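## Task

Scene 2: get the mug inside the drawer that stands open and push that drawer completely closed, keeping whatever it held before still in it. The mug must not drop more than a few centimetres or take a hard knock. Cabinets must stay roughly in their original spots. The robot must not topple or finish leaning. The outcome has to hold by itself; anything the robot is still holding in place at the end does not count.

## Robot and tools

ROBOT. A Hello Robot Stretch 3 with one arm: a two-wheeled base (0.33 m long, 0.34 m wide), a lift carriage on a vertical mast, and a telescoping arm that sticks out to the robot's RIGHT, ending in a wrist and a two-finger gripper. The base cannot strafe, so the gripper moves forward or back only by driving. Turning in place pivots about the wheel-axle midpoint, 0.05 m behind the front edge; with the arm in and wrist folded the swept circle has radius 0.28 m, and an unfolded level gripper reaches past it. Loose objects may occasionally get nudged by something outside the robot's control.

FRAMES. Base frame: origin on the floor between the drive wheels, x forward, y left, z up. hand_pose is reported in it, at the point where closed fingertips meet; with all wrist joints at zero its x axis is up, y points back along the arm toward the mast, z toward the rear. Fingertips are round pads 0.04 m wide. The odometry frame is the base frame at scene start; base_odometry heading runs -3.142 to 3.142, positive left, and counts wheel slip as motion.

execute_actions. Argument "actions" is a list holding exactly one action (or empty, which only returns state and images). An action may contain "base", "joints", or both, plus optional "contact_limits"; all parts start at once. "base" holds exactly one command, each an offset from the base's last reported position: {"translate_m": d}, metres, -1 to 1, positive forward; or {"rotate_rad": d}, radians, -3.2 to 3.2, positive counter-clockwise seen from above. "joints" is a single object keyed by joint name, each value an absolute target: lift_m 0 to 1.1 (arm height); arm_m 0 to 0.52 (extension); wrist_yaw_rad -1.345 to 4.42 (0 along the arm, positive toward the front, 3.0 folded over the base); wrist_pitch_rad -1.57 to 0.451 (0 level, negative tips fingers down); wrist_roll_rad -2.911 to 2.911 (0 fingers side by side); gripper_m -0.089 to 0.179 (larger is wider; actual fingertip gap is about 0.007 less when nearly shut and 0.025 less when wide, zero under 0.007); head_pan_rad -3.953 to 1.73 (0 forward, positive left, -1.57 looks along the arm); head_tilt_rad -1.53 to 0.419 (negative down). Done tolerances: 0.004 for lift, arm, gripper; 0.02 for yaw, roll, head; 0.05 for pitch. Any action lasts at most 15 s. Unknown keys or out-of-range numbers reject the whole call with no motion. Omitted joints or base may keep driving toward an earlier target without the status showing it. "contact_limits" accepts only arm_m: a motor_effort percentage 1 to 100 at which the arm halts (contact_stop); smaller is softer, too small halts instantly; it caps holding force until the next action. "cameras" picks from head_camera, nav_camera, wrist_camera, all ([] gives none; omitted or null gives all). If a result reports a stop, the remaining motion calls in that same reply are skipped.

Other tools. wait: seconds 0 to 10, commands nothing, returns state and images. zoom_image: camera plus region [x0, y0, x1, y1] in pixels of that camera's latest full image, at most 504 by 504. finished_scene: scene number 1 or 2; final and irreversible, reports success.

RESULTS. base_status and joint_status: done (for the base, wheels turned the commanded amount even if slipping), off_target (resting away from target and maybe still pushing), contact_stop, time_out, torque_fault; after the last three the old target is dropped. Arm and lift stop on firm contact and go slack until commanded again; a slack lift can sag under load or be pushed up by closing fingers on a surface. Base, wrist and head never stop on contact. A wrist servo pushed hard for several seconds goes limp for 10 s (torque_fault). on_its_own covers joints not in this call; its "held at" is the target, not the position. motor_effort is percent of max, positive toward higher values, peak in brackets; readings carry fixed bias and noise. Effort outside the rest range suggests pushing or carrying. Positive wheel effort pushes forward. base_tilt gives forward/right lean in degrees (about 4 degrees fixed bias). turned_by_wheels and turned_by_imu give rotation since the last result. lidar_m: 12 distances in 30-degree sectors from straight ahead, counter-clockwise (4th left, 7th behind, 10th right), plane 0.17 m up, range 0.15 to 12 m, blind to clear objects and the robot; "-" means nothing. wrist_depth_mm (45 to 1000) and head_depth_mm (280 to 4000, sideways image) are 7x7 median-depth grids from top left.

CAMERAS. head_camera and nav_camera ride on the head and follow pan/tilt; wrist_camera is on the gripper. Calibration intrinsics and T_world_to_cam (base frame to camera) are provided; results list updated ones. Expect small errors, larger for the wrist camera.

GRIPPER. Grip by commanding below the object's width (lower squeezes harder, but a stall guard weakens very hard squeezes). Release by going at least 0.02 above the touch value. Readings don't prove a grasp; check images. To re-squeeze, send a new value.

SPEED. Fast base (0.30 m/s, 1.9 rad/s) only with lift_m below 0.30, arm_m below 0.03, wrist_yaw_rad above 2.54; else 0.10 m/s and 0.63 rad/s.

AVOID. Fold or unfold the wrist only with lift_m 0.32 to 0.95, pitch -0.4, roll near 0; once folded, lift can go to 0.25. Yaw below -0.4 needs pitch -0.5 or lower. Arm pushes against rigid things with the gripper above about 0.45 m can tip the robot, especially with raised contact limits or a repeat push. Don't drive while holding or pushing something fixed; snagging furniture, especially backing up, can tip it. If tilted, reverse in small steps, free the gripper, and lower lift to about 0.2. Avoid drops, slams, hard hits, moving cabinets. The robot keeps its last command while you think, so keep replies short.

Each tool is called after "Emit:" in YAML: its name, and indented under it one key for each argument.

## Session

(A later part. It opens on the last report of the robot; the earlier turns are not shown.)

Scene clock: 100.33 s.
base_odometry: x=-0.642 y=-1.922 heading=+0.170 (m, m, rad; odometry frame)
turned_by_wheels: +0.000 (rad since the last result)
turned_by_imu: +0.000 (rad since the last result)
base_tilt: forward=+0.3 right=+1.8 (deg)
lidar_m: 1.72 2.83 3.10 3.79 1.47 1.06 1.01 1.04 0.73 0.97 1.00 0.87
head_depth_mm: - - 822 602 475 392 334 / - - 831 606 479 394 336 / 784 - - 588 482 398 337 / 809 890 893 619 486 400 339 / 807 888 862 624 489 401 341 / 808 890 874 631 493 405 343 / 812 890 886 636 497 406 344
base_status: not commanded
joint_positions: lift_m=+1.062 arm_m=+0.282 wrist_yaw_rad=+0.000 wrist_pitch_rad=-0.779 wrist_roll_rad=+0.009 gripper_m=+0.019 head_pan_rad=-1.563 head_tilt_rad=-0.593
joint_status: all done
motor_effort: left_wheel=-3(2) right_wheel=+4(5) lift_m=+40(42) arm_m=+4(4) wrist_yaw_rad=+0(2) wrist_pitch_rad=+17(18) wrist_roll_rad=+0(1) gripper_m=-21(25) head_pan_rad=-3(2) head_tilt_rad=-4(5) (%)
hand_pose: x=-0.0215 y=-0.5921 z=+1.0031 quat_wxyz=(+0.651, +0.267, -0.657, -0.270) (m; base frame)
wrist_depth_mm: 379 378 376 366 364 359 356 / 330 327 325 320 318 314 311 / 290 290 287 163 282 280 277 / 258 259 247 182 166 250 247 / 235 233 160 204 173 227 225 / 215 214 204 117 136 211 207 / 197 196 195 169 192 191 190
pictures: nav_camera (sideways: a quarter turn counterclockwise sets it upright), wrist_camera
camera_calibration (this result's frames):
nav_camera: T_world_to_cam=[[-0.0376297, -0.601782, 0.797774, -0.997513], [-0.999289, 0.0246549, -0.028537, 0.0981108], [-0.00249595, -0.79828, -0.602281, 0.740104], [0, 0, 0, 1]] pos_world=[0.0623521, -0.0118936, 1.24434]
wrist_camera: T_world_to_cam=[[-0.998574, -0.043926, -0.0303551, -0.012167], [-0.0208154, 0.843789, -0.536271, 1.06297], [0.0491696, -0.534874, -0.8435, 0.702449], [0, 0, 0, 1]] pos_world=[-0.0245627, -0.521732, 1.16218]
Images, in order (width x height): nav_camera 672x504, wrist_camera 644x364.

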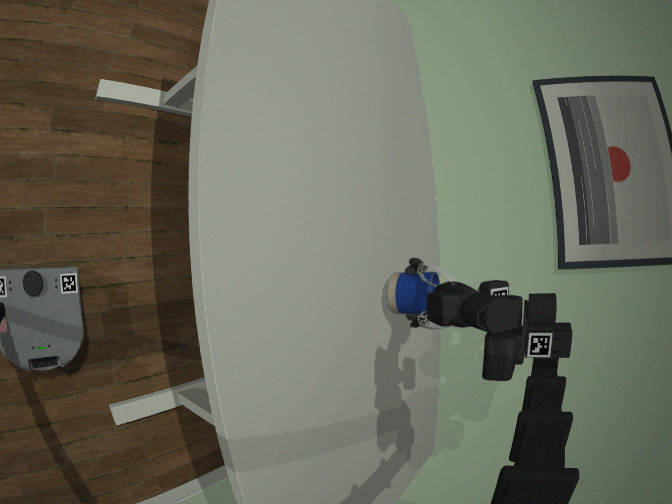

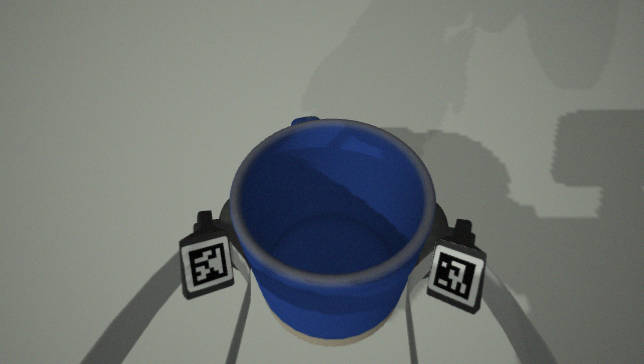

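Emit:
execute_actions:
  actions:
    - {"joints":{"lift_m":1.1,"arm_m":0.0}}
  cameras: ["wrist_camera"]

Emit:
execute_actions:
  actions:
    - {"base":{"rotate_rad":-1.76}}
  cameras: []

Emit:
execute_actions:
  actions:
    - {"base":{"translate_m":-0.7}}
  cameras: ["nav_camera"]

Emit:
execute_actions:
  actions:
    - {"base":{"translate_m":-0.68},"joints":{"lift_m":0.9,"head_tilt_rad":-0.85}}
  cameras: []

Emit:
execute_actions:
  actions:
    - {"base":{"rotate_rad":0.19},"joints":{"lift_m":0.82}}

Scene clock: 116.47 s.
base_odometry: x=-0.642 y=-1.922 heading=+0.170 (m, m, rad; odometry frame)
turned_by_wheels: +0.000 (rad since the last result)
turned_by_imu: +0.002 (rad since the last result)
base_tilt: forward=+0.2 right=+1.8 (deg)
lidar_m: 1.71 2.83 3.10 3.78 1.48 1.06 1.01 1.05 0.73 0.97 1.00 0.87
head_depth_mm: - - - - - - 334 / - - - - - - 336 / 808 883 - 612 - 383 338 / 808 887 854 620 465 400 339 / 807 889 864 624 489 402 341 / 809 888 875 632 494 405 343 / 808 892 887 636 497 407 344
base_status: not commanded
joint_positions: lift_m=+1.098 arm_m=+0.000 wrist_yaw_rad=+0.000 wrist_pitch_rad=-0.780 wrist_roll_rad=+0.009 gripper_m=+0.023 head_pan_rad=-1.563 head_tilt_rad=-0.593
joint_status: all done
joint sent to its limit — the command would take lift_m past its upper limit, so that joint was sent only as far as its limit.
on_its_own: gripper_m is held at +0.021, not at your +0.015, by its stall guard, which is not easing now
motor_effort: left_wheel=-2(3) right_wheel=+4(4) lift_m=+40(41) arm_m=-3(2) wrist_yaw_rad=+0(2) wrist_pitch_rad=+18(18) wrist_roll_rad=+0(0) gripper_m=-21(22) head_pan_rad=-3(3) head_tilt_rad=-5(5) (%)
hand_pose: x=-0.0215 y=-0.3106 z=+1.0392 quat_wxyz=(+0.651, +0.268, -0.657, -0.270) (m; base frame)
wrist_depth_mm: 451 445 441 437 429 428 422 / 389 387 382 378 377 372 364 / 343 342 337 163 332 326 328 / 308 306 289 182 166 296 293 / 276 274 160 204 174 269 267 / 253 250 242 118 134 248 243 / 233 232 230 169 226 227 225
pictures: wrist_camera
camera_calibration (this result's frames):
wrist_camera: T_world_to_cam=[[-0.998574, -0.0438982, -0.0303943, 0.00134542], [-0.0208152, 0.844271, -0.535512, 0.844121], [0.049169, -0.534115, -0.843981, 0.884231], [0, 0, 0, 1]] pos_world=[-0.0245627, -0.240326, 1.19835]
Images, in order (width x height): wrist_camera 644x364.

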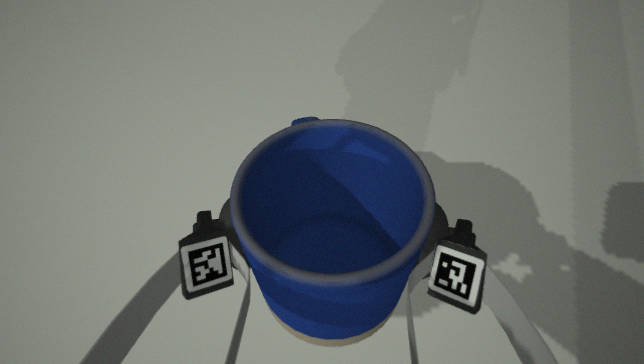

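Scene clock: 120.23 s.
base_odometry: x=-0.642 y=-1.922 heading=-1.590 (m, m, rad; odometry frame)
turned_by_wheels: -1.760 (rad since the last result)
turned_by_imu: -1.768 (rad since the last result)
base_tilt: forward=+0.3 right=+1.8 (deg)
lidar_m: 0.97 0.97 0.87 1.71 2.76 3.07 3.79 1.29 1.14 1.01 1.02 0.73
head_depth_mm: - - - - - - 1249 / - - - - - - 1258 / 868 951 - 1147 - 1435 1265 / 856 938 1039 1154 1336 1441 1262 / 845 924 1019 1131 1285 1425 1278 / 831 905 998 1117 1257 1412 1280 / 817 898 981 1093 1230 1394 1284
base_status: done
joint_positions: lift_m=+1.098 arm_m=+0.000 wrist_yaw_rad=+0.000 wrist_pitch_rad=-0.780 wrist_roll_rad=+0.009 gripper_m=+0.023 head_pan_rad=-1.563 head_tilt_rad=-0.593
joint_status: not commanded
on_its_own: gripper_m is held at +0.021, not at your +0.015, by its stall guard, which is not easing now
motor_effort: left_wheel=+2(5) right_wheel=-6(8) lift_m=+40(40) arm_m=-3(3) wrist_yaw_rad=-2(3) wrist_pitch_rad=+18(17) wrist_roll_rad=+0(1) gripper_m=-22(21) head_pan_rad=-2(3) head_tilt_rad=-4(5) (%)
hand_pose: x=-0.0215 y=-0.3106 z=+1.0392 quat_wxyz=(+0.651, +0.268, -0.657, -0.270) (m; base frame)
wrist_depth_mm: 736 786 816 857 897 960 991 / 409 890 922 989 - - - / 936 - - 164 - - - / - - - 183 166 - - / - - 159 203 174 - - / - - - 118 136 - - / - - - 168 - - -
pictures: none
No camera images: the call's "cameras" was empty. Leave "cameras" out to get every camera's image.

Scene clock: 128.57 s.
base_odometry: x=-0.629 y=-1.223 heading=-1.590 (m, m, rad; odometry frame)
turned_by_wheels: +0.000 (rad since the last result)
turned_by_imu: +0.001 (rad since the last result)
base_tilt: forward=+0.3 right=+1.7 (deg)
lidar_m: 1.43 1.33 1.82 2.10 2.59 2.54 3.10 1.08 0.79 1.16 1.16 1.37
head_depth_mm: - - - - - - 1249 / - - - - - - 1260 / 999 1091 - 1318 - 1434 1264 / 985 1083 1193 1335 1535 1487 1268 / 970 1064 1175 1299 1480 1505 1279 / 961 1045 1156 1287 1438 1514 1284 / 944 1030 1136 1255 1415 1520 1284
base_status: done
joint_positions: lift_m=+1.098 arm_m=+0.000 wrist_yaw_rad=+0.000 wrist_pitch_rad=-0.780 wrist_roll_rad=+0.009 gripper_m=+0.023 head_pan_rad=-1.563 head_tilt_rad=-0.593
joint_status: not commanded
on_its_own: gripper_m is held at +0.021, not at your +0.015, by its stall guard, which is not easing now
motor_effort: left_wheel=+2(5) right_wheel=-5(11) lift_m=+40(40) arm_m=-3(3) wrist_yaw_rad=-1(3) wrist_pitch_rad=+18(17) wrist_roll_rad=+0(0) gripper_m=-22(21) head_pan_rad=-2(3) head_tilt_rad=-5(5) (%)
hand_pose: x=-0.0215 y=-0.3106 z=+1.0392 quat_wxyz=(+0.651, +0.268, -0.657, -0.270) (m; base frame)
wrist_depth_mm: 903 924 990 - - 956 - / - - - - - 850 804 / - - - 163 - 763 749 / - - - 182 166 796 781 / - - 159 204 174 964 733 / - - - 118 137 - 660 / - - - 168 - - -
pictures: nav_camera (sideways: a quarter turn counterclockwise sets it upright)
camera_calibration (this result's frames):
nav_camera: T_world_to_cam=[[-0.0376323, -0.601794, 0.797764, -0.9975], [-0.999289, 0.0246598, -0.0285365, 0.0981101], [-0.00249964, -0.79827, -0.602294, 0.740121], [0, 0, 0, 1]] pos_world=[0.0623521, -0.0118929, 1.24434]
Images, in order (width x height): nav_camera 672x504.

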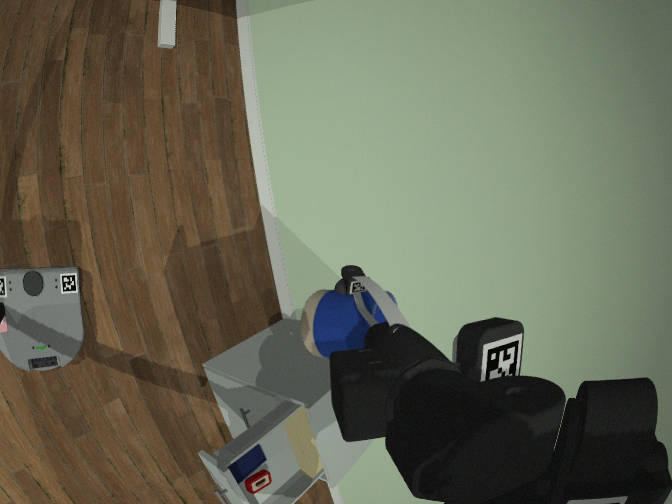

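Scene clock: 136.33 s.
base_odometry: x=-0.616 y=-0.543 heading=-1.590 (m, m, rad; odometry frame)
turned_by_wheels: +0.000 (rad since the last result)
turned_by_imu: +0.001 (rad since the last result)
base_tilt: forward=+0.2 right=+1.9 (deg)
lidar_m: 2.03 1.92 2.15 2.46 2.16 2.33 2.45 2.44 1.48 0.72 0.72 1.56
head_depth_mm: 1234 1424 1671 1713 - - 1085 / 1211 1394 1578 1576 - - - / 1195 1312 1016 995 - - 1123 / 1176 1265 1025 975 879 1229 1144 / 1156 1256 1038 971 868 1229 1150 / 1136 1246 1073 978 1459 1261 1158 / 1118 1265 1460 1669 1493 1309 1157
base_status: done
joint_positions: lift_m=+0.900 arm_m=+0.000 wrist_yaw_rad=+0.000 wrist_pitch_rad=-0.780 wrist_roll_rad=+0.009 gripper_m=+0.023 head_pan_rad=-1.563 head_tilt_rad=-0.839
joint_status: all done
on_its_own: gripper_m is held at +0.021, not at your +0.015, by its stall guard, which is not easing now
motor_effort: left_wheel=+2(3) right_wheel=-4(11) lift_m=+23(37) arm_m=-3(4) wrist_yaw_rad=-1(2) wrist_pitch_rad=+17(18) wrist_roll_rad=+0(0) gripper_m=-21(21) head_pan_rad=-3(3) head_tilt_rad=-7(29) (%)
hand_pose: x=-0.0215 y=-0.3106 z=+0.8417 quat_wxyz=(+0.651, +0.268, -0.657, -0.270) (m; base frame)
wrist_depth_mm: - - 637 629 - - - / - - 626 644 - - - / - - 630 164 - - - / - - 526 182 167 - - / - - 159 204 174 - - / - - 473 118 137 - - / 966 950 947 169 930 950 920
pictures: none
No camera images: the call's "cameras" was empty. Leave "cameras" out to get every camera's image.

Scene clock: 137.90 s.
base_odometry: x=-0.616 y=-0.543 heading=-1.400 (m, m, rad; odometry frame)
turned_by_wheels: +0.190 (rad since the last result)
turned_by_imu: +0.191 (rad since the last result)
base_tilt: forward=+0.2 right=+1.7 (deg)
lidar_m: 1.91 2.15 2.24 2.46 2.41 2.55 2.45 1.91 0.76 0.72 1.35 1.80
head_depth_mm: 1157 1292 1001 958 874 - - / 1156 1254 1007 964 876 - - / 1161 1248 1018 970 892 - 1135 / 1155 1249 1024 976 875 1243 1148 / 1166 1299 1509 1672 1477 1273 1152 / 1162 1323 1546 1708 1484 1299 1153 / 1163 1335 1549 1711 1500 1311 1163
base_status: done
joint_positions: lift_m=+0.820 arm_m=+0.000 wrist_yaw_rad=+0.000 wrist_pitch_rad=-0.780 wrist_roll_rad=+0.009 gripper_m=+0.023 head_pan_rad=-1.563 head_tilt_rad=-0.839
joint_status: all done
on_its_own: gripper_m is held at +0.021, not at your +0.015, by its stall guard, which is not easing now
motor_effort: left_wheel=-2(6) right_wheel=+4(12) lift_m=+21(20) arm_m=-3(4) wrist_yaw_rad=-1(2) wrist_pitch_rad=+17(18) wrist_roll_rad=+0(0) gripper_m=-22(22) head_pan_rad=-2(3) head_tilt_rad=-7(7) (%)
hand_pose: x=-0.0215 y=-0.3106 z=+0.7617 quat_wxyz=(+0.651, +0.268, -0.657, -0.270) (m; base frame)
wrist_depth_mm: - - - 577 571 - - / - - - 599 578 - - / - - - 163 533 539 - / - - 415 182 166 465 - / - - 159 203 174 348 970 / 968 960 913 118 135 928 931 / 862 881 856 168 866 871 848
pictures: head_camera (sideways: a quarter turn clockwise sets it upright), nav_camera (sideways: a quarter turn counterclockwise sets it upright), wrist_camera
camera_calibration (this result's frames):
head_camera: T_world_to_cam=[[0.0343448, 0.732864, -0.679508, 0.906004], [0.997783, 0.0136382, 0.0651407, -0.0839791], [0.0570065, -0.680239, -0.730771, 0.908718], [0, 0, 0, 1]] pos_world=[0.000873642, -0.044687, 1.28517]
nav_camera: T_world_to_cam=[[-0.0363089, -0.778397, 0.626722, -0.774601], [-0.999333, 0.0306857, -0.019784, 0.0867078], [-0.00383162, -0.627022, -0.778992, 0.969947], [0, 0, 0, 1]] pos_world=[0.0622415, 0.00257113, 1.24276]
wrist_camera: T_world_to_cam=[[-0.998574, -0.0438899, -0.0304031, -0.00707777], [-0.0208058, 0.844297, -0.535472, 0.6955], [0.049171, -0.534075, -0.844006, 0.650101], [0, 0, 0, 1]] pos_world=[-0.0245634, -0.240316, 0.920894]
Images, in order (width x height): head_camera 896x504, nav_camera 672x504, wrist_camera 644x364.

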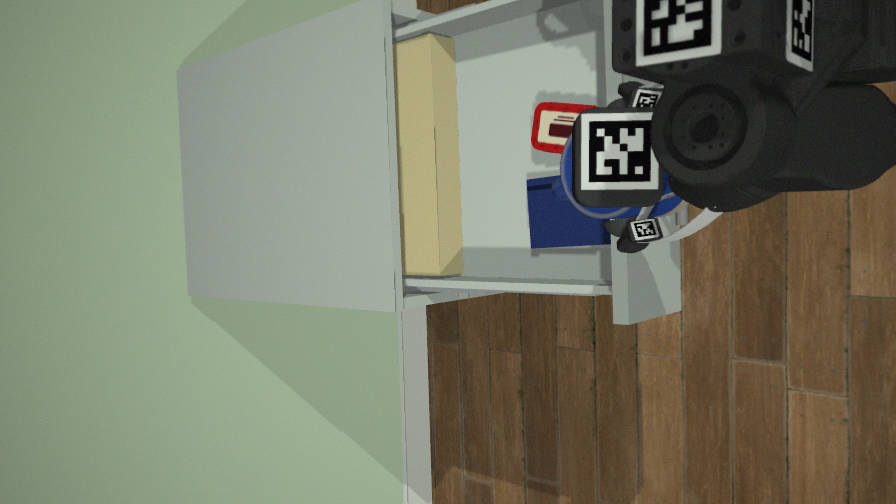

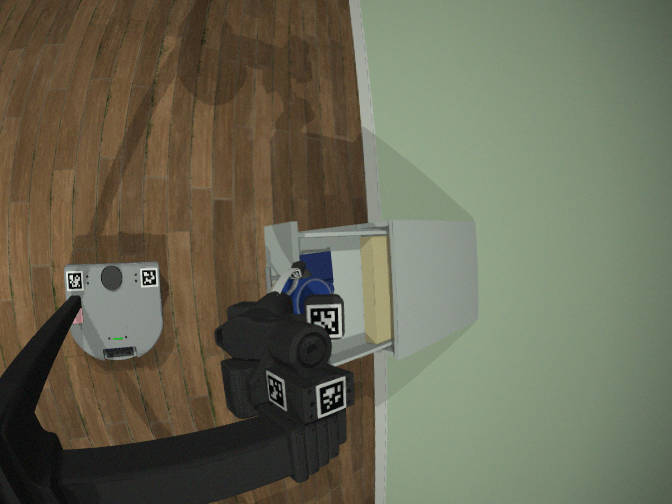

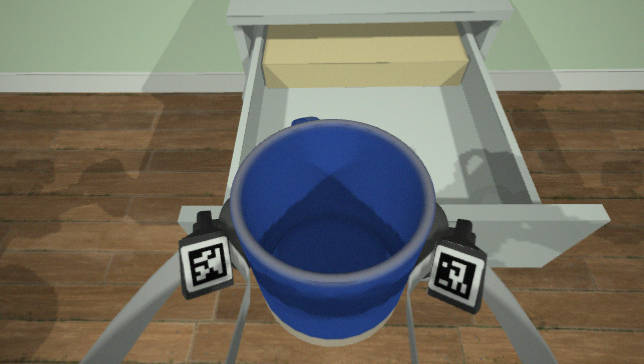

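Emit:
execute_actions:
  actions:
    - {"base":{"translate_m":-0.19},"joints":{"head_tilt_rad":-0.95}}
  cameras: ["head_camera"]

Emit:
execute_actions:
  actions:
    - {"joints":{"arm_m":0.3,"lift_m":0.77}}

Scene clock: 154.60 s.
base_odometry: x=-0.648 y=-0.355 heading=-1.400 (m, m, rad; odometry frame)
turned_by_wheels: +0.000 (rad since the last result)
turned_by_imu: +0.001 (rad since the last result)
base_tilt: forward=+0.3 right=+1.7 (deg)
lidar_m: 2.11 2.29 2.50 2.37 2.03 2.36 2.26 1.91 1.37 0.73 0.75 1.81
head_depth_mm: 1211 1412 1660 1546 - - 1089 / 1210 1413 1659 1557 - - 1107 / 1197 1091 958 931 - 1215 1116 / 1210 1074 968 938 853 1238 1120 / 1212 1086 975 944 825 1249 1127 / 1215 1101 980 933 824 1255 1129 / 1209 1407 1640 1616 822 1258 1137
base_status: done
joint_positions: lift_m=+0.820 arm_m=+0.000 wrist_yaw_rad=+0.000 wrist_pitch_rad=-0.780 wrist_roll_rad=+0.009 gripper_m=+0.023 head_pan_rad=-1.563 head_tilt_rad=-0.938
joint_status: all done
on_its_own: gripper_m is held at +0.021, not at your +0.015, by its stall guard, which is not easing now
motor_effort: left_wheel=-2(6) right_wheel=+5(6) lift_m=+22(21) arm_m=-2(4) wrist_yaw_rad=-1(0) wrist_pitch_rad=+18(18) wrist_roll_rad=+0(0) gripper_m=-22(21) head_pan_rad=-2(3) head_tilt_rad=-8(22) (%)
hand_pose: x=-0.0215 y=-0.3106 z=+0.7617 quat_wxyz=(+0.651, +0.268, -0.657, -0.270) (m; base frame)
wrist_depth_mm: - 583 590 584 - - - / - 582 589 572 - - - / - 526 544 163 - - - / - 483 345 181 166 - - / 376 371 160 205 174 999 - / 978 947 915 119 135 924 918 / 878 844 855 168 873 865 839
pictures: head_camera (sideways: a quarter turn clockwise sets it upright)
camera_calibration (this result's frames):
head_camera: T_world_to_cam=[[0.0338714, 0.796103, -0.604213, 0.807898], [0.997832, 0.00719638, 0.065419, -0.0843335], [0.0564284, -0.605119, -0.794133, 0.991115], [0, 0, 0, 1]] pos_world=[0.000859004, -0.0428213, 1.28074]
Images, in order (width x height): head_camera 896x504.

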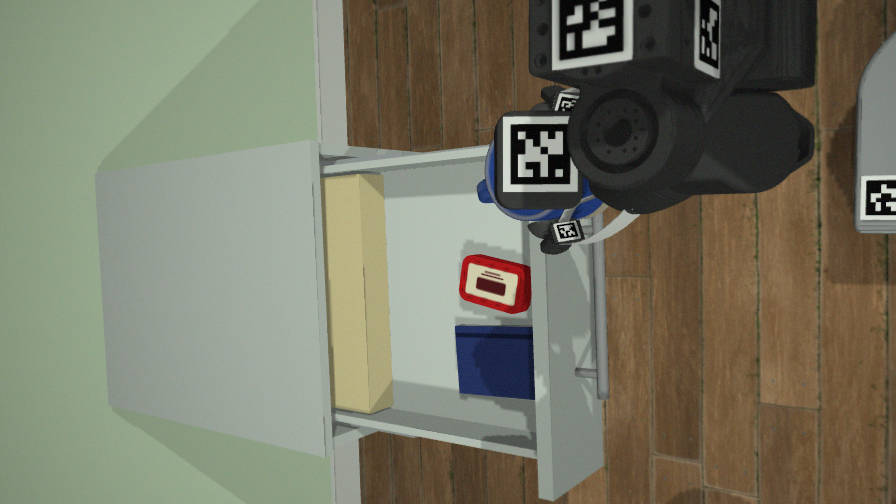

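Scene clock: 158.03 s.
base_odometry: x=-0.648 y=-0.355 heading=-1.400 (m, m, rad; odometry frame)
turned_by_wheels: +0.000 (rad since the last result)
turned_by_imu: +0.001 (rad since the last result)
base_tilt: forward=+0.2 right=+1.7 (deg)
lidar_m: 2.10 2.28 2.50 2.37 2.04 2.36 2.26 1.92 1.37 0.73 0.75 1.81
head_depth_mm: 1208 1365 - 1545 1364 1218 1104 / 1209 1344 - 1543 1350 1232 1123 / 1191 1107 - 918 828 1232 1125 / 1202 1077 966 933 791 1242 1125 / 1211 1089 979 947 824 1244 1123 / 1211 1101 978 933 824 1251 1132 / 1210 1416 1639 1606 824 1265 1136
base_status: not commanded
joint_positions: lift_m=+0.770 arm_m=+0.300 wrist_yaw_rad=+0.000 wrist_pitch_rad=-0.780 wrist_roll_rad=+0.009 gripper_m=+0.023 head_pan_rad=-1.563 head_tilt_rad=-0.938
joint_status: all done
on_its_own: gripper_m is held at +0.021, not at your +0.015, by its stall guard, which is not easing now
motor_effort: left_wheel=-2(2) right_wheel=+3(4) lift_m=+21(20) arm_m=+4(5) wrist_yaw_rad=-1(2) wrist_pitch_rad=+18(18) wrist_roll_rad=+0(0) gripper_m=-22(21) head_pan_rad=-3(2) head_tilt_rad=-8(8) (%)
hand_pose: x=-0.0215 y=-0.6098 z=+0.7116 quat_wxyz=(+0.651, +0.268, -0.657, -0.270) (m; base frame)
wrist_depth_mm: 416 403 395 391 814 803 807 / 351 348 346 338 936 984 956 / 308 305 306 163 - - - / 367 361 352 183 167 - - / 375 381 159 204 174 939 945 / 356 355 341 119 137 850 854 / 330 325 324 168 808 820 796
pictures: head_camera (sideways: a quarter turn clockwise sets it upright), nav_camera (sideways: a quarter turn counterclockwise sets it upright), wrist_camera
camera_calibration (this result's frames):
head_camera: T_world_to_cam=[[0.0338896, 0.796385, -0.603839, 0.807411], [0.997832, 0.00714011, 0.0654188, -0.0843332], [0.0564101, -0.604747, -0.794417, 0.991484], [0, 0, 0, 1]] pos_world=[0.000857832, -0.0428113, 1.28072]
nav_camera: T_world_to_cam=[[-0.0358966, -0.836483, 0.546816, -0.670499], [-0.999346, 0.032488, -0.0159056, 0.0816563], [-0.00446022, -0.547029, -0.837102, 1.0455], [0, 0, 0, 1]] pos_world=[0.0621974, 0.00840467, 1.24313]
wrist_camera: T_world_to_cam=[[-0.998574, -0.0438667, -0.030435, -0.0216984], [-0.0208051, 0.844688, -0.534854, 0.921089], [0.0491704, -0.533458, -0.844396, 0.448631], [0, 0, 0, 1]] pos_world=[-0.0245635, -0.539658, 0.87081]
Images, in order (width x height): head_camera 896x504, nav_camera 672x504, wrist_camera 644x364.

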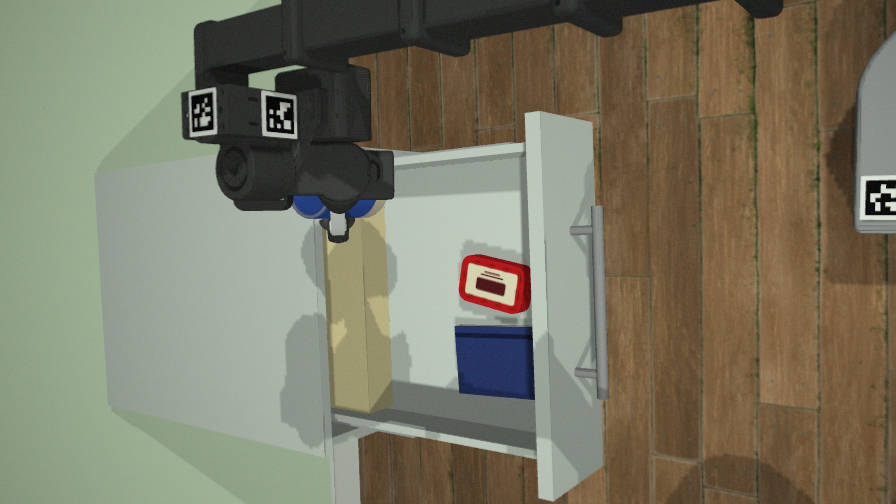

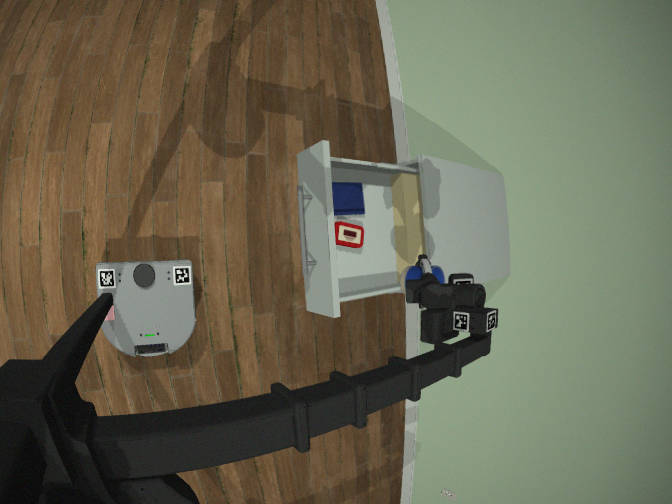

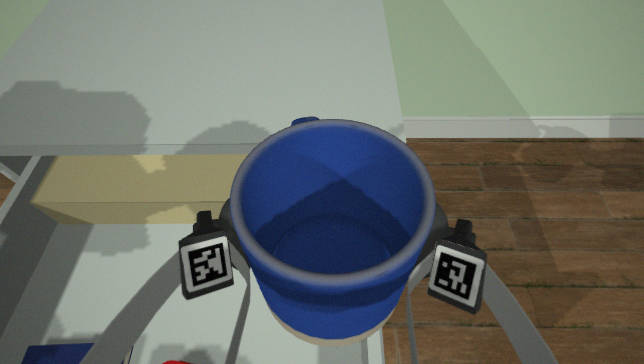

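Emit:
execute_actions:
  actions:
    - {"base":{"translate_m":0.1},"joints":{"arm_m":0.335}}
  cameras: []

Emit:
execute_actions:
  actions:
    - {"joints":{"lift_m":0.66}}

Scene clock: 169.40 s.
base_odometry: x=-0.631 y=-0.454 heading=-1.400 (m, m, rad; odometry frame)
turned_by_wheels: +0.000 (rad since the last result)
turned_by_imu: +0.001 (rad since the last result)
base_tilt: forward=+0.3 right=+1.8 (deg)
lidar_m: 2.00 2.22 2.36 2.45 2.18 2.46 2.36 1.91 1.37 0.73 0.74 1.81
head_depth_mm: 1209 1335 - 1499 1295 1214 1102 / 1211 1228 975 911 823 1225 1121 / 1190 1121 968 929 783 1233 1132 / 1205 1077 968 936 820 1238 1121 / 1211 1086 969 925 819 1246 1124 / 1211 1409 1637 1605 1355 1256 1132 / 1209 1402 1688 1609 1407 1263 1140
base_status: done
joint_positions: lift_m=+0.770 arm_m=+0.335 wrist_yaw_rad=+0.000 wrist_pitch_rad=-0.780 wrist_roll_rad=+0.009 gripper_m=+0.023 head_pan_rad=-1.563 head_tilt_rad=-0.938
joint_status: all done
on_its_own: gripper_m is held at +0.021, not at your +0.015, by its stall guard, which is not easing now
motor_effort: left_wheel=-3(3) right_wheel=+3(10) lift_m=+22(22) arm_m=+4(3) wrist_yaw_rad=-2(1) wrist_pitch_rad=+18(18) wrist_roll_rad=+0(0) gripper_m=-22(23) head_pan_rad=-3(2) head_tilt_rad=-7(7) (%)
hand_pose: x=-0.0215 y=-0.6448 z=+0.7116 quat_wxyz=(+0.651, +0.268, -0.657, -0.270) (m; base frame)
wrist_depth_mm: 807 400 391 388 388 781 789 / 928 345 344 338 337 856 889 / - 307 304 164 299 305 - / 339 286 276 182 166 323 - / 987 339 159 202 174 931 927 / 904 342 339 119 137 880 864 / 553 319 324 168 319 291 791
pictures: none
No camera images: the call's "cameras" was empty. Leave "cameras" out to get every camera's image.

Scene clock: 171.23 s.
base_odometry: x=-0.631 y=-0.454 heading=-1.400 (m, m, rad; odometry frame)
turned_by_wheels: +0.000 (rad since the last result)
turned_by_imu: +0.001 (rad since the last result)
base_tilt: forward=+0.2 right=+1.8 (deg)
lidar_m: 2.00 2.21 2.37 2.46 2.17 2.46 2.36 1.91 1.36 0.73 0.74 1.81
head_depth_mm: 1206 1405 1631 1572 - - 1106 / 1209 1088 954 904 823 1225 1124 / 1190 1064 942 893 783 1233 1127 / 1200 1075 968 937 819 1237 1119 / 1214 1083 973 927 816 1251 1123 / 1210 1405 1642 1596 1353 1257 1129 / 1209 1405 1680 1602 1407 1261 1137
base_status: not commanded
joint_positions: lift_m=+0.660 arm_m=+0.335 wrist_yaw_rad=+0.000 wrist_pitch_rad=-0.780 wrist_roll_rad=+0.009 gripper_m=+0.023 head_pan_rad=-1.563 head_tilt_rad=-0.938
joint_status: all done
on_its_own: gripper_m is held at +0.021, not at your +0.015, by its stall guard, which is not easing now
motor_effort: left_wheel=-2(2) right_wheel=+3(3) lift_m=+21(21) arm_m=+4(4) wrist_yaw_rad=+0(3) wrist_pitch_rad=+18(18) wrist_roll_rad=+0(0) gripper_m=-23(22) head_pan_rad=-3(2) head_tilt_rad=-7(8) (%)
hand_pose: x=-0.0215 y=-0.6448 z=+0.6016 quat_wxyz=(+0.651, +0.268, -0.657, -0.270) (m; base frame)
wrist_depth_mm: 204 203 199 197 196 194 193 / 190 189 188 187 187 187 187 / 257 256 254 162 249 245 992 / 249 249 237 183 167 232 896 / 259 263 160 204 173 236 809 / 244 240 232 119 134 213 190 / 223 221 220 169 215 214 179
pictures: head_camera (sideways: a quarter turn clockwise sets it upright), nav_camera (sideways: a quarter turn counterclockwise sets it upright), wrist_camera
camera_calibration (this result's frames):
head_camera: T_world_to_cam=[[0.0338896, 0.796385, -0.603839, 0.807411], [0.997832, 0.00714011, 0.0654188, -0.0843332], [0.0564101, -0.604747, -0.794417, 0.991484], [0, 0, 0, 1]] pos_world=[0.000857832, -0.0428113, 1.28072]
nav_camera: T_world_to_cam=[[-0.0358966, -0.836483, 0.546816, -0.670499], [-0.999346, 0.032488, -0.0159056, 0.0816563], [-0.00446022, -0.547029, -0.837102, 1.0455], [0, 0, 0, 1]] pos_world=[0.0621974, 0.00840467, 1.24313]
wrist_camera: T_world_to_cam=[[-0.998574, -0.0438663, -0.0304359, -0.0265806], [-0.0208054, 0.844701, -0.534834, 0.891819], [0.0491704, -0.533438, -0.844409, 0.3371], [0, 0, 0, 1]] pos_world=[-0.0245634, -0.574664, 0.760817]
Images, in order (width x height): head_camera 896x504, nav_camera 672x504, wrist_camera 644x364.

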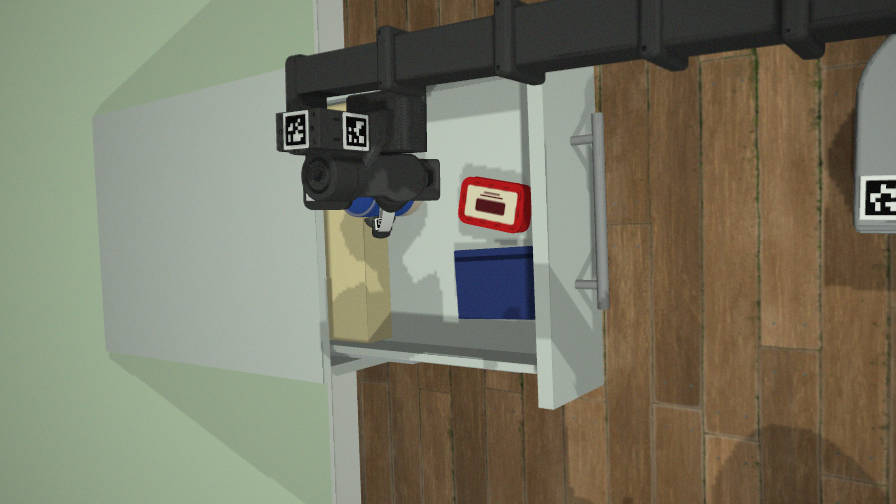

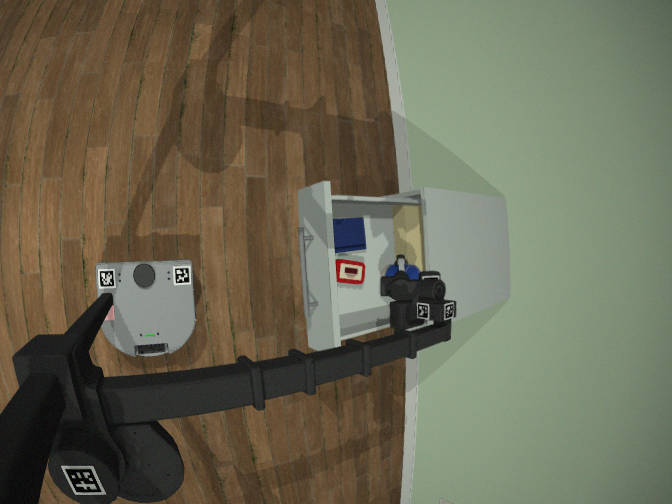

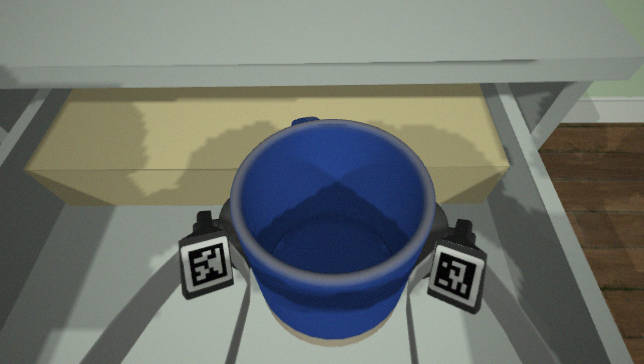

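Emit:
execute_actions:
  actions:
    - {"joints":{"arm_m":0.315}}
  cameras: []

Emit:
execute_actions:
  actions:
    - {"joints":{"lift_m":0.632}}
  cameras: ["wrist_camera","head_camera"]

Scene clock: 179.90 s.
base_odometry: x=-0.631 y=-0.454 heading=-1.400 (m, m, rad; odometry frame)
turned_by_wheels: +0.000 (rad since the last result)
turned_by_imu: +0.001 (rad since the last result)
base_tilt: forward=+0.4 right=+1.9 (deg)
lidar_m: 2.00 2.21 2.37 2.46 2.17 2.46 2.35 1.91 1.37 0.73 0.75 1.80
head_depth_mm: 1210 1411 1632 1569 - - 1105 / 1204 1083 939 888 824 1232 1125 / 1191 1066 939 886 786 1233 1126 / 1196 1071 968 936 818 1239 1123 / 1213 1084 975 922 817 1251 1124 / 1208 1411 1636 1589 1352 1253 1132 / 1208 1408 1686 1610 1420 1258 1134
base_status: not commanded
joint_positions: lift_m=+0.660 arm_m=+0.315 wrist_yaw_rad=+0.000 wrist_pitch_rad=-0.780 wrist_roll_rad=+0.009 gripper_m=+0.023 head_pan_rad=-1.563 head_tilt_rad=-0.938
joint_status: all done
on_its_own: gripper_m is held at +0.021, not at your +0.015, by its stall guard, which is not easing now
motor_effort: left_wheel=-2(2) right_wheel=+3(4) lift_m=+21(21) arm_m=-2(2) wrist_yaw_rad=-1(1) wrist_pitch_rad=+18(18) wrist_roll_rad=+1(0) gripper_m=-21(22) head_pan_rad=-2(2) head_tilt_rad=-8(8) (%)
hand_pose: x=-0.0215 y=-0.6254 z=+0.6016 quat_wxyz=(+0.651, +0.268, -0.657, -0.270) (m; base frame)
wrist_depth_mm: 203 201 201 199 196 194 197 / 278 283 281 278 274 263 933 / 258 255 255 163 249 247 997 / 263 280 259 182 167 245 903 / 260 263 160 203 173 238 816 / 241 241 231 118 136 215 190 / 224 220 221 168 216 214 180
pictures: none
No camera images: the call's "cameras" was empty. Leave "cameras" out to get every camera's image.

Scene clock: 180.93 s.
base_odometry: x=-0.631 y=-0.454 heading=-1.400 (m, m, rad; odometry frame)
turned_by_wheels: +0.000 (rad since the last result)
turned_by_imu: +0.000 (rad since the last result)
base_tilt: forward=+0.4 right=+1.8 (deg)
lidar_m: 2.00 2.22 2.37 2.45 2.17 2.46 2.36 1.91 1.37 0.72 0.75 1.81
head_depth_mm: 1207 1400 1649 1544 - - - / 1209 1081 935 890 822 1230 1129 / 1188 1068 939 879 782 1232 1134 / 1195 1079 968 936 818 1242 1121 / 1211 1086 974 926 817 1241 1124 / 1210 1414 1639 1602 1354 1253 1126 / 1207 1407 1670 1607 1408 1260 1134
base_status: not commanded
joint_positions: lift_m=+0.632 arm_m=+0.315 wrist_yaw_rad=+0.000 wrist_pitch_rad=-0.780 wrist_roll_rad=+0.009 gripper_m=+0.023 head_pan_rad=-1.563 head_tilt_rad=-0.938
joint_status: all done
on_its_own: gripper_m is held at +0.021, not at your +0.015, by its stall guard, which is not easing now
motor_effort: left_wheel=-3(2) right_wheel=+3(3) lift_m=+21(20) arm_m=-2(2) wrist_yaw_rad=-1(2) wrist_pitch_rad=+18(18) wrist_roll_rad=+0(0) gripper_m=-22(21) head_pan_rad=-2(2) head_tilt_rad=-7(8) (%)
hand_pose: x=-0.0215 y=-0.6254 z=+0.5736 quat_wxyz=(+0.651, +0.268, -0.657, -0.270) (m; base frame)
wrist_depth_mm: 263 266 266 262 258 251 214 / 249 247 244 242 239 234 918 / 231 232 230 164 222 221 971 / 253 255 247 182 167 241 845 / 234 234 160 205 174 222 170 / 214 213 204 118 135 207 162 / 198 195 194 169 191 191 162
pictures: head_camera (sideways: a quarter turn clockwise sets it upright), wrist_camera
camera_calibration (this result's frames):
head_camera: T_world_to_cam=[[0.0338896, 0.796385, -0.603839, 0.807411], [0.997832, 0.00714011, 0.0654188, -0.0843332], [0.0564101, -0.604747, -0.794417, 0.991484], [0, 0, 0, 1]] pos_world=[0.000857832, -0.0428113, 1.28072]
wrist_camera: T_world_to_cam=[[-0.998574, -0.0438655, -0.030437, -0.0265818], [-0.0208053, 0.844714, -0.534814, 0.86047], [0.0491705, -0.533418, -0.844421, 0.323811], [0, 0, 0, 1]] pos_world=[-0.0245634, -0.55529, 0.732815]
Images, in order (width x height): head_camera 896x504, wrist_camera 644x364.

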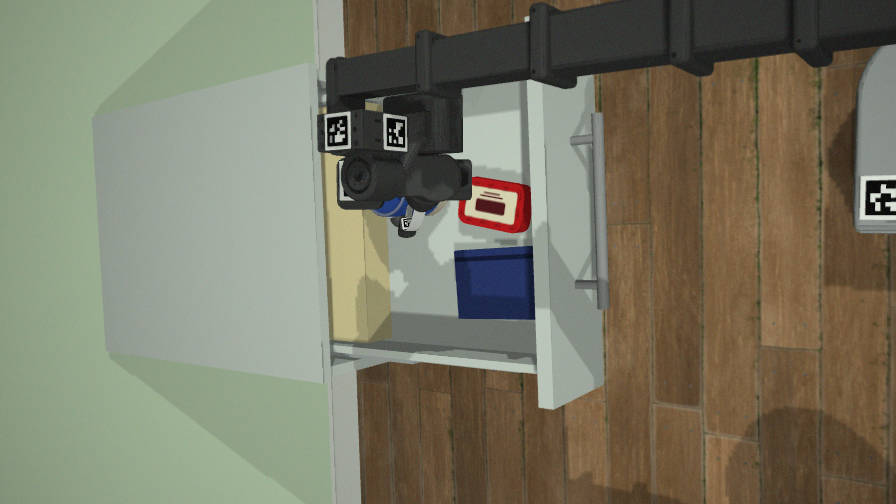

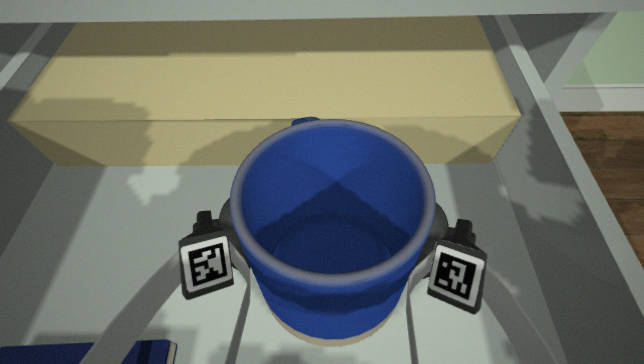

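Emit:
execute_actions:
  actions:
    - {"joints":{"lift_m":0.624}}
  cameras: []

Emit:
execute_actions:
  actions:
    - {"joints":{"gripper_m":0.12}}
  cameras: ["wrist_camera"]

Emit:
execute_actions:
  actions:
    - {"joints":{"lift_m":0.66}}
  cameras: ["wrist_camera"]

Scene clock: 191.67 s.
base_odometry: x=-0.631 y=-0.454 heading=-1.400 (m, m, rad; odometry frame)
turned_by_wheels: +0.000 (rad since the last result)
turned_by_imu: +0.001 (rad since the last result)
base_tilt: forward=+0.2 right=+2.0 (deg)
lidar_m: 2.00 2.21 2.36 2.45 2.17 2.46 2.36 1.91 1.37 0.73 0.74 1.80
head_depth_mm: 1208 1406 1660 1540 - - - / 1208 1086 940 - 820 1223 1127 / 1187 1064 941 879 783 1234 1130 / 1198 1074 967 936 819 1241 1121 / 1210 1085 972 925 819 1246 1129 / 1211 1407 1639 1600 1351 1250 1133 / 1208 1407 1679 1607 1409 1262 1140
base_status: not commanded
joint_positions: lift_m=+0.624 arm_m=+0.315 wrist_yaw_rad=+0.000 wrist_pitch_rad=-0.780 wrist_roll_rad=+0.009 gripper_m=+0.023 head_pan_rad=-1.563 head_tilt_rad=-0.938
joint_status: all done
on_its_own: gripper_m is held at +0.021, not at your +0.015, by its stall guard, which is not easing now
motor_effort: left_wheel=-2(2) right_wheel=+3(3) lift_m=+21(21) arm_m=-3(2) wrist_yaw_rad=-2(1) wrist_pitch_rad=+18(18) wrist_roll_rad=+0(0) gripper_m=-22(21) head_pan_rad=-3(2) head_tilt_rad=-8(8) (%)
hand_pose: x=-0.0215 y=-0.6254 z=+0.5656 quat_wxyz=(+0.651, +0.268, -0.657, -0.270) (m; base frame)
wrist_depth_mm: 264 262 265 264 262 250 221 / 236 235 232 229 226 220 926 / 231 231 230 163 220 220 932 / 248 246 237 182 166 230 179 / 225 223 159 204 175 214 162 / 205 205 195 118 135 200 162 / 189 187 187 168 185 184 162
pictures: none
No camera images: the call's "cameras" was empty. Leave "cameras" out to get every camera's image.

Scene clock: 193.13 s.
base_odometry: x=-0.631 y=-0.454 heading=-1.400 (m, m, rad; odometry frame)
turned_by_wheels: +0.000 (rad since the last result)
turned_by_imu: +0.000 (rad since the last result)
base_tilt: forward=+0.3 right=+1.9 (deg)
lidar_m: 2.00 2.21 2.36 2.45 2.17 2.46 2.36 1.91 1.37 0.72 0.74 1.81
head_depth_mm: 1204 1405 1662 1548 - - - / 1208 1086 946 - 824 1221 1121 / 1191 1062 940 877 781 1230 1131 / 1201 1074 965 937 818 1248 1125 / 1209 1082 973 924 818 1249 1132 / 1210 1409 1633 1598 1351 1257 1132 / 1206 1406 1683 1602 1414 1260 1138
base_status: not commanded
joint_positions: lift_m=+0.624 arm_m=+0.315 wrist_yaw_rad=+0.000 wrist_pitch_rad=-0.765 wrist_roll_rad=+0.009 gripper_m=+0.120 head_pan_rad=-1.563 head_tilt_rad=-0.938
joint_status: all done
motor_effort: left_wheel=-2(2) right_wheel=+4(3) lift_m=+22(22) arm_m=-2(3) wrist_yaw_rad=-2(1) wrist_pitch_rad=+9(19) wrist_roll_rad=+0(0) gripper_m=+1(87) head_pan_rad=-2(2) head_tilt_rad=-7(7) (%)
hand_pose: x=-0.0215 y=-0.6283 z=+0.5681 quat_wxyz=(+0.653, +0.263, -0.659, -0.265) (m; base frame)
wrist_depth_mm: 262 263 263 267 262 252 210 / 243 243 238 237 234 229 906 / 225 226 225 217 223 215 969 / 250 254 247 177 177 235 189 / 229 228 176 211 184 213 170 / 208 205 201 195 197 - 162 / 196 190 189 164 186 186 154
pictures: wrist_camera
camera_calibration (this result's frames):
wrist_camera: T_world_to_cam=[[-0.998575, -0.04429, -0.0297817, -0.0275201], [-0.0207778, 0.836581, -0.547449, 0.862066], [0.0491613, -0.54605, -0.836309, 0.305055], [0, 0, 0, 1]] pos_world=[-0.0245659, -0.555832, 0.726238]
Images, in order (width x height): wrist_camera 644x364.

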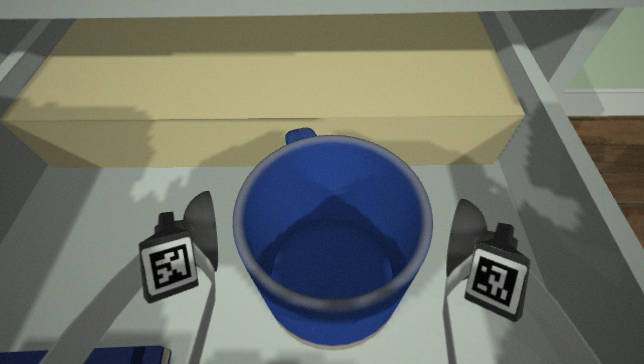

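Scene clock: 194.27 s.
base_odometry: x=-0.631 y=-0.454 heading=-1.400 (m, m, rad; odometry frame)
turned_by_wheels: +0.000 (rad since the last result)
turned_by_imu: +0.000 (rad since the last result)
base_tilt: forward=+0.3 right=+1.8 (deg)
lidar_m: 2.01 2.22 2.37 2.45 2.18 2.46 2.36 1.91 1.37 0.73 0.74 1.81
head_depth_mm: 1210 1399 1643 1568 - - 1110 / 1215 1082 936 891 824 1223 1128 / 1186 1062 941 891 783 1236 1131 / 1200 1077 968 936 819 1236 1124 / 1213 1088 971 924 817 1249 1127 / 1216 1408 1635 1589 1352 1259 1132 / 1211 1407 1677 1608 1411 1262 1136
base_status: not commanded
joint_positions: lift_m=+0.660 arm_m=+0.315 wrist_yaw_rad=+0.000 wrist_pitch_rad=-0.764 wrist_roll_rad=+0.009 gripper_m=+0.120 head_pan_rad=-1.563 head_tilt_rad=-0.938
joint_status: all done
motor_effort: left_wheel=-2(2) right_wheel=+3(3) lift_m=+38(40) arm_m=-2(3) wrist_yaw_rad=-2(1) wrist_pitch_rad=+8(9) wrist_roll_rad=+0(0) gripper_m=+0(0) head_pan_rad=-3(2) head_tilt_rad=-8(8) (%)
hand_pose: x=-0.0215 y=-0.6285 z=+0.6036 quat_wxyz=(+0.653, +0.263, -0.659, -0.265) (m; base frame)
wrist_depth_mm: 213 211 208 207 205 201 205 / 274 283 281 277 274 253 887 / 261 261 259 259 254 253 - / 262 280 274 202 273 246 913 / 261 268 259 223 252 213 834 / 244 243 238 232 231 - 726 / 230 224 223 177 220 216 171
pictures: wrist_camera
camera_calibration (this result's frames):
wrist_camera: T_world_to_cam=[[-0.998575, -0.0443175, -0.0297421, -0.0265128], [-0.0207779, 0.836084, -0.548208, 0.881772], [0.0491621, -0.546808, -0.835813, 0.333838], [0, 0, 0, 1]] pos_world=[-0.0245658, -0.555865, 0.761632]
Images, in order (width x height): wrist_camera 644x364.

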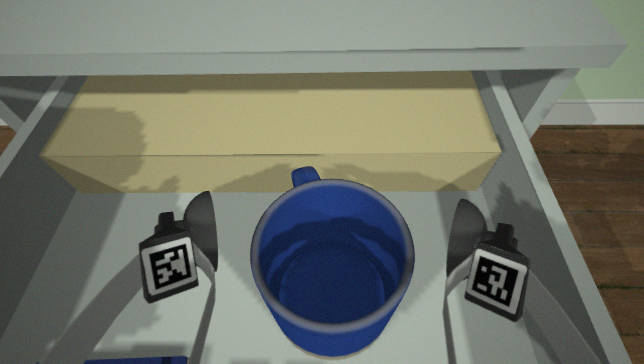

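Emit:
execute_actions:
  actions:
    - {"joints":{"lift_m":0.76}}
  cameras: []

Emit:
execute_actions:
  actions:
    - {"joints":{"arm_m":0.0,"gripper_m":0.0,"wrist_pitch_rad":-0.9}}
  cameras: []

Emit:
execute_actions:
  actions:
    - {"joints":{"lift_m":0.67,"head_tilt_rad":-1.1}}

Scene clock: 206.00 s.
base_odometry: x=-0.631 y=-0.454 heading=-1.400 (m, m, rad; odometry frame)
turned_by_wheels: +0.000 (rad since the last result)
turned_by_imu: +0.001 (rad since the last result)
base_tilt: forward=+0.2 right=+1.8 (deg)
lidar_m: 2.00 2.22 2.37 2.46 2.17 2.46 2.36 1.91 1.37 0.73 0.75 1.80
head_depth_mm: 1205 1371 - 1485 791 1217 1103 / 1209 1147 - 907 820 1226 1121 / 1191 1095 - 892 783 1231 1129 / 1204 1074 965 933 815 1236 1121 / 1211 1082 970 926 816 1245 1127 / 1212 1408 1635 1585 1360 1256 1128 / 1211 1409 1687 1610 1409 1263 1138
base_status: not commanded
joint_positions: lift_m=+0.760 arm_m=+0.315 wrist_yaw_rad=+0.000 wrist_pitch_rad=-0.764 wrist_roll_rad=+0.009 gripper_m=+0.120 head_pan_rad=-1.563 head_tilt_rad=-0.938
joint_status: all done
motor_effort: left_wheel=-2(2) right_wheel=+3(4) lift_m=+38(37) arm_m=-3(3) wrist_yaw_rad=-2(0) wrist_pitch_rad=+8(9) wrist_roll_rad=+0(0) gripper_m=+0(1) head_pan_rad=-2(2) head_tilt_rad=-7(7) (%)
hand_pose: x=-0.0215 y=-0.6286 z=+0.7036 quat_wxyz=(+0.653, +0.263, -0.659, -0.265) (m; base frame)
wrist_depth_mm: 832 398 390 388 385 770 795 / 936 340 336 335 332 873 906 / 315 300 297 294 293 297 - / - 343 342 347 343 - - / 984 337 352 334 350 971 941 / 890 334 345 304 337 - 866 / 807 317 316 308 311 302 794
pictures: none
No camera images: the call's "cameras" was empty. Leave "cameras" out to get every camera's image.

Scene clock: 209.53 s.
base_odometry: x=-0.631 y=-0.454 heading=-1.400 (m, m, rad; odometry frame)
turned_by_wheels: +0.000 (rad since the last result)
turned_by_imu: +0.001 (rad since the last result)
base_tilt: forward=+0.3 right=+1.8 (deg)
lidar_m: 2.00 2.21 2.37 2.45 2.17 2.46 2.35 1.91 1.36 0.73 0.75 1.81
head_depth_mm: 1208 1407 1664 1540 1336 - 1075 / 1209 1081 954 907 783 - - / 1192 1063 943 896 750 - 1116 / 1206 1074 967 936 817 1242 1120 / 1212 1086 975 925 817 1248 1123 / 1205 1403 1635 1593 1355 1253 1127 / 1209 1410 1686 1614 1414 1264 1134
base_status: not commanded
joint_positions: lift_m=+0.760 arm_m=+0.000 wrist_yaw_rad=+0.000 wrist_pitch_rad=-0.908 wrist_roll_rad=+0.009 gripper_m=+0.000 head_pan_rad=-1.563 head_tilt_rad=-0.938
joint_status: all done
motor_effort: left_wheel=-2(2) right_wheel=+4(3) lift_m=+38(38) arm_m=-3(3) wrist_yaw_rad=-1(2) wrist_pitch_rad=+5(8) wrist_roll_rad=+0(0) gripper_m=-3(88) head_pan_rad=-2(2) head_tilt_rad=-7(7) (%)
hand_pose: x=-0.0215 y=-0.2840 z=+0.6815 quat_wxyz=(+0.633, +0.309, -0.638, -0.312) (m; base frame)
wrist_depth_mm: - - 486 437 464 - - / - 426 427 422 428 - - / - 291 290 280 276 273 - / - 361 324 338 339 930 929 / 912 911 911 - 880 877 871 / 874 852 847 811 811 814 818 / 811 786 794 790 770 771 758
pictures: none
No camera images: the call's "cameras" was empty. Leave "cameras" out to get every camera's image.

Scene clock: 211.20 s.
base_odometry: x=-0.631 y=-0.454 heading=-1.400 (m, m, rad; odometry frame)
turned_by_wheels: +0.000 (rad since the last result)
turned_by_imu: +0.000 (rad since the last result)
base_tilt: forward=+0.2 right=+1.8 (deg)
lidar_m: 2.00 2.21 2.37 2.45 2.17 2.46 2.36 1.92 1.37 0.73 0.75 1.80
head_depth_mm: 1309 1578 1545 1365 1318 - - / 988 911 912 856 1325 - - / 991 920 892 794 - - - / 1000 924 938 796 1302 1197 1105 / 1011 918 933 832 1303 1204 1112 / 1278 1496 1579 1392 1319 1210 1118 / 1315 1578 1615 1457 1324 1218 1122
base_status: not commanded
joint_positions: lift_m=+0.670 arm_m=+0.000 wrist_yaw_rad=+0.000 wrist_pitch_rad=-0.908 wrist_roll_rad=+0.009 gripper_m=+0.000 head_pan_rad=-1.563 head_tilt_rad=-1.086
joint_status: all done
motor_effort: left_wheel=-2(2) right_wheel=+4(4) lift_m=+19(34) arm_m=-3(2) wrist_yaw_rad=+0(1) wrist_pitch_rad=+5(4) wrist_roll_rad=+0(0) gripper_m=-3(2) head_pan_rad=-2(3) head_tilt_rad=-9(27) (%)
hand_pose: x=-0.0215 y=-0.2840 z=+0.5923 quat_wxyz=(+0.633, +0.309, -0.638, -0.312) (m; base frame)
wrist_depth_mm: 201 200 198 197 193 193 191 / 224 224 225 222 223 223 241 / 297 264 251 251 261 275 914 / 896 895 863 881 848 846 840 / 833 796 826 - 804 795 772 / 762 766 746 727 745 722 738 / 697 720 692 713 694 695 691
pictures: head_camera (sideways: a quarter turn clockwise sets it upright), nav_camera (sideways: a quarter turn counterclockwise sets it upright), wrist_camera
camera_calibration (this result's frames):
head_camera: T_world_to_cam=[[0.0332803, 0.876677, -0.479928, 0.645992], [0.997905, -0.00249444, 0.0646425, -0.0833104], [0.0554734, -0.481074, -0.874923, 1.09614], [0, 0, 0, 1]] pos_world=[0.000830583, -0.03921, 1.27445]
nav_camera: T_world_to_cam=[[-0.0353542, -0.907933, 0.417621, -0.502211], [-0.99936, 0.0343935, -0.00982849, 0.0737422], [-0.00543981, -0.417701, -0.908568, 1.13838], [0, 0, 0, 1]] pos_world=[0.0621323, 0.016991, 1.24475]
wrist_camera: T_world_to_cam=[[-0.998581, -0.039497, -0.0357103, -0.00670371], [-0.020705, 0.905901, -0.422983, 0.533164], [0.0490565, -0.421643, -0.905434, 0.589604], [0, 0, 0, 1]] pos_world=[-0.024579, -0.234656, 0.759127]
Images, in order (width x height): head_camera 896x504, nav_camera 672x504, wrist_camera 644x364.

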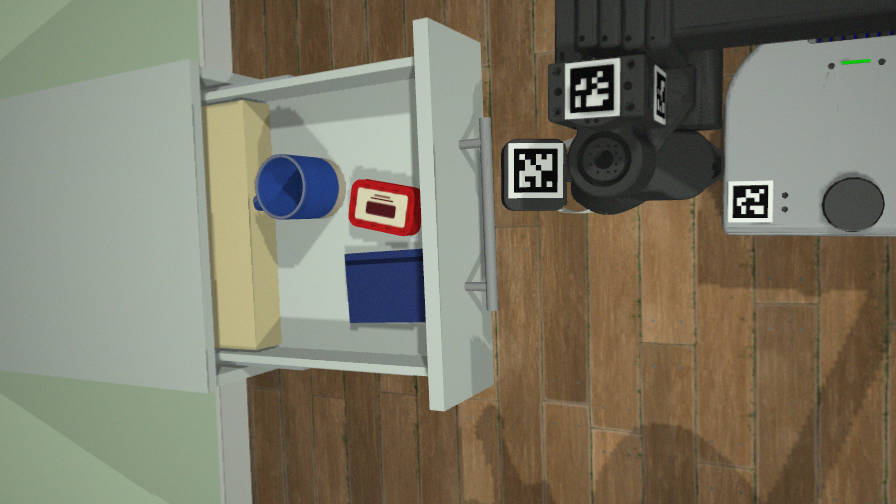

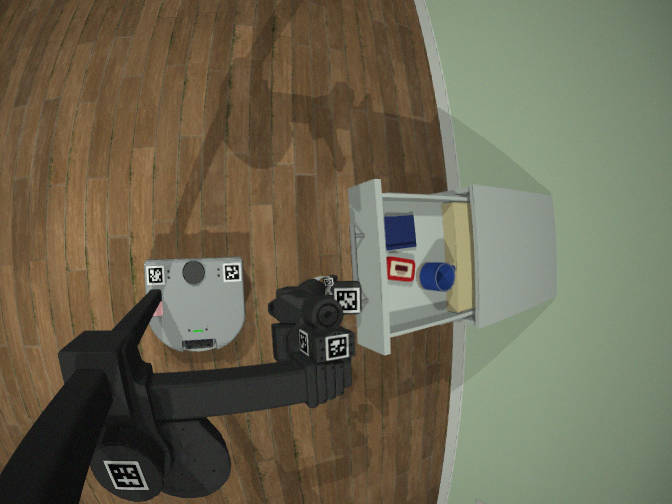

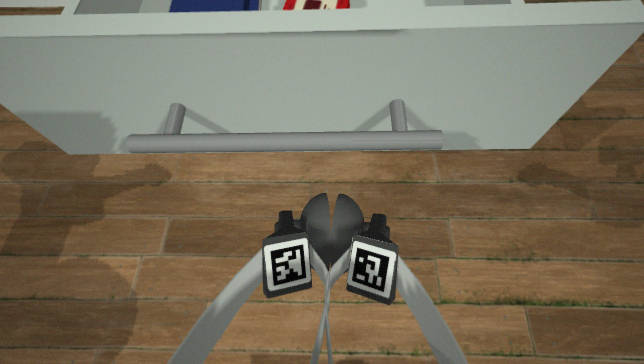

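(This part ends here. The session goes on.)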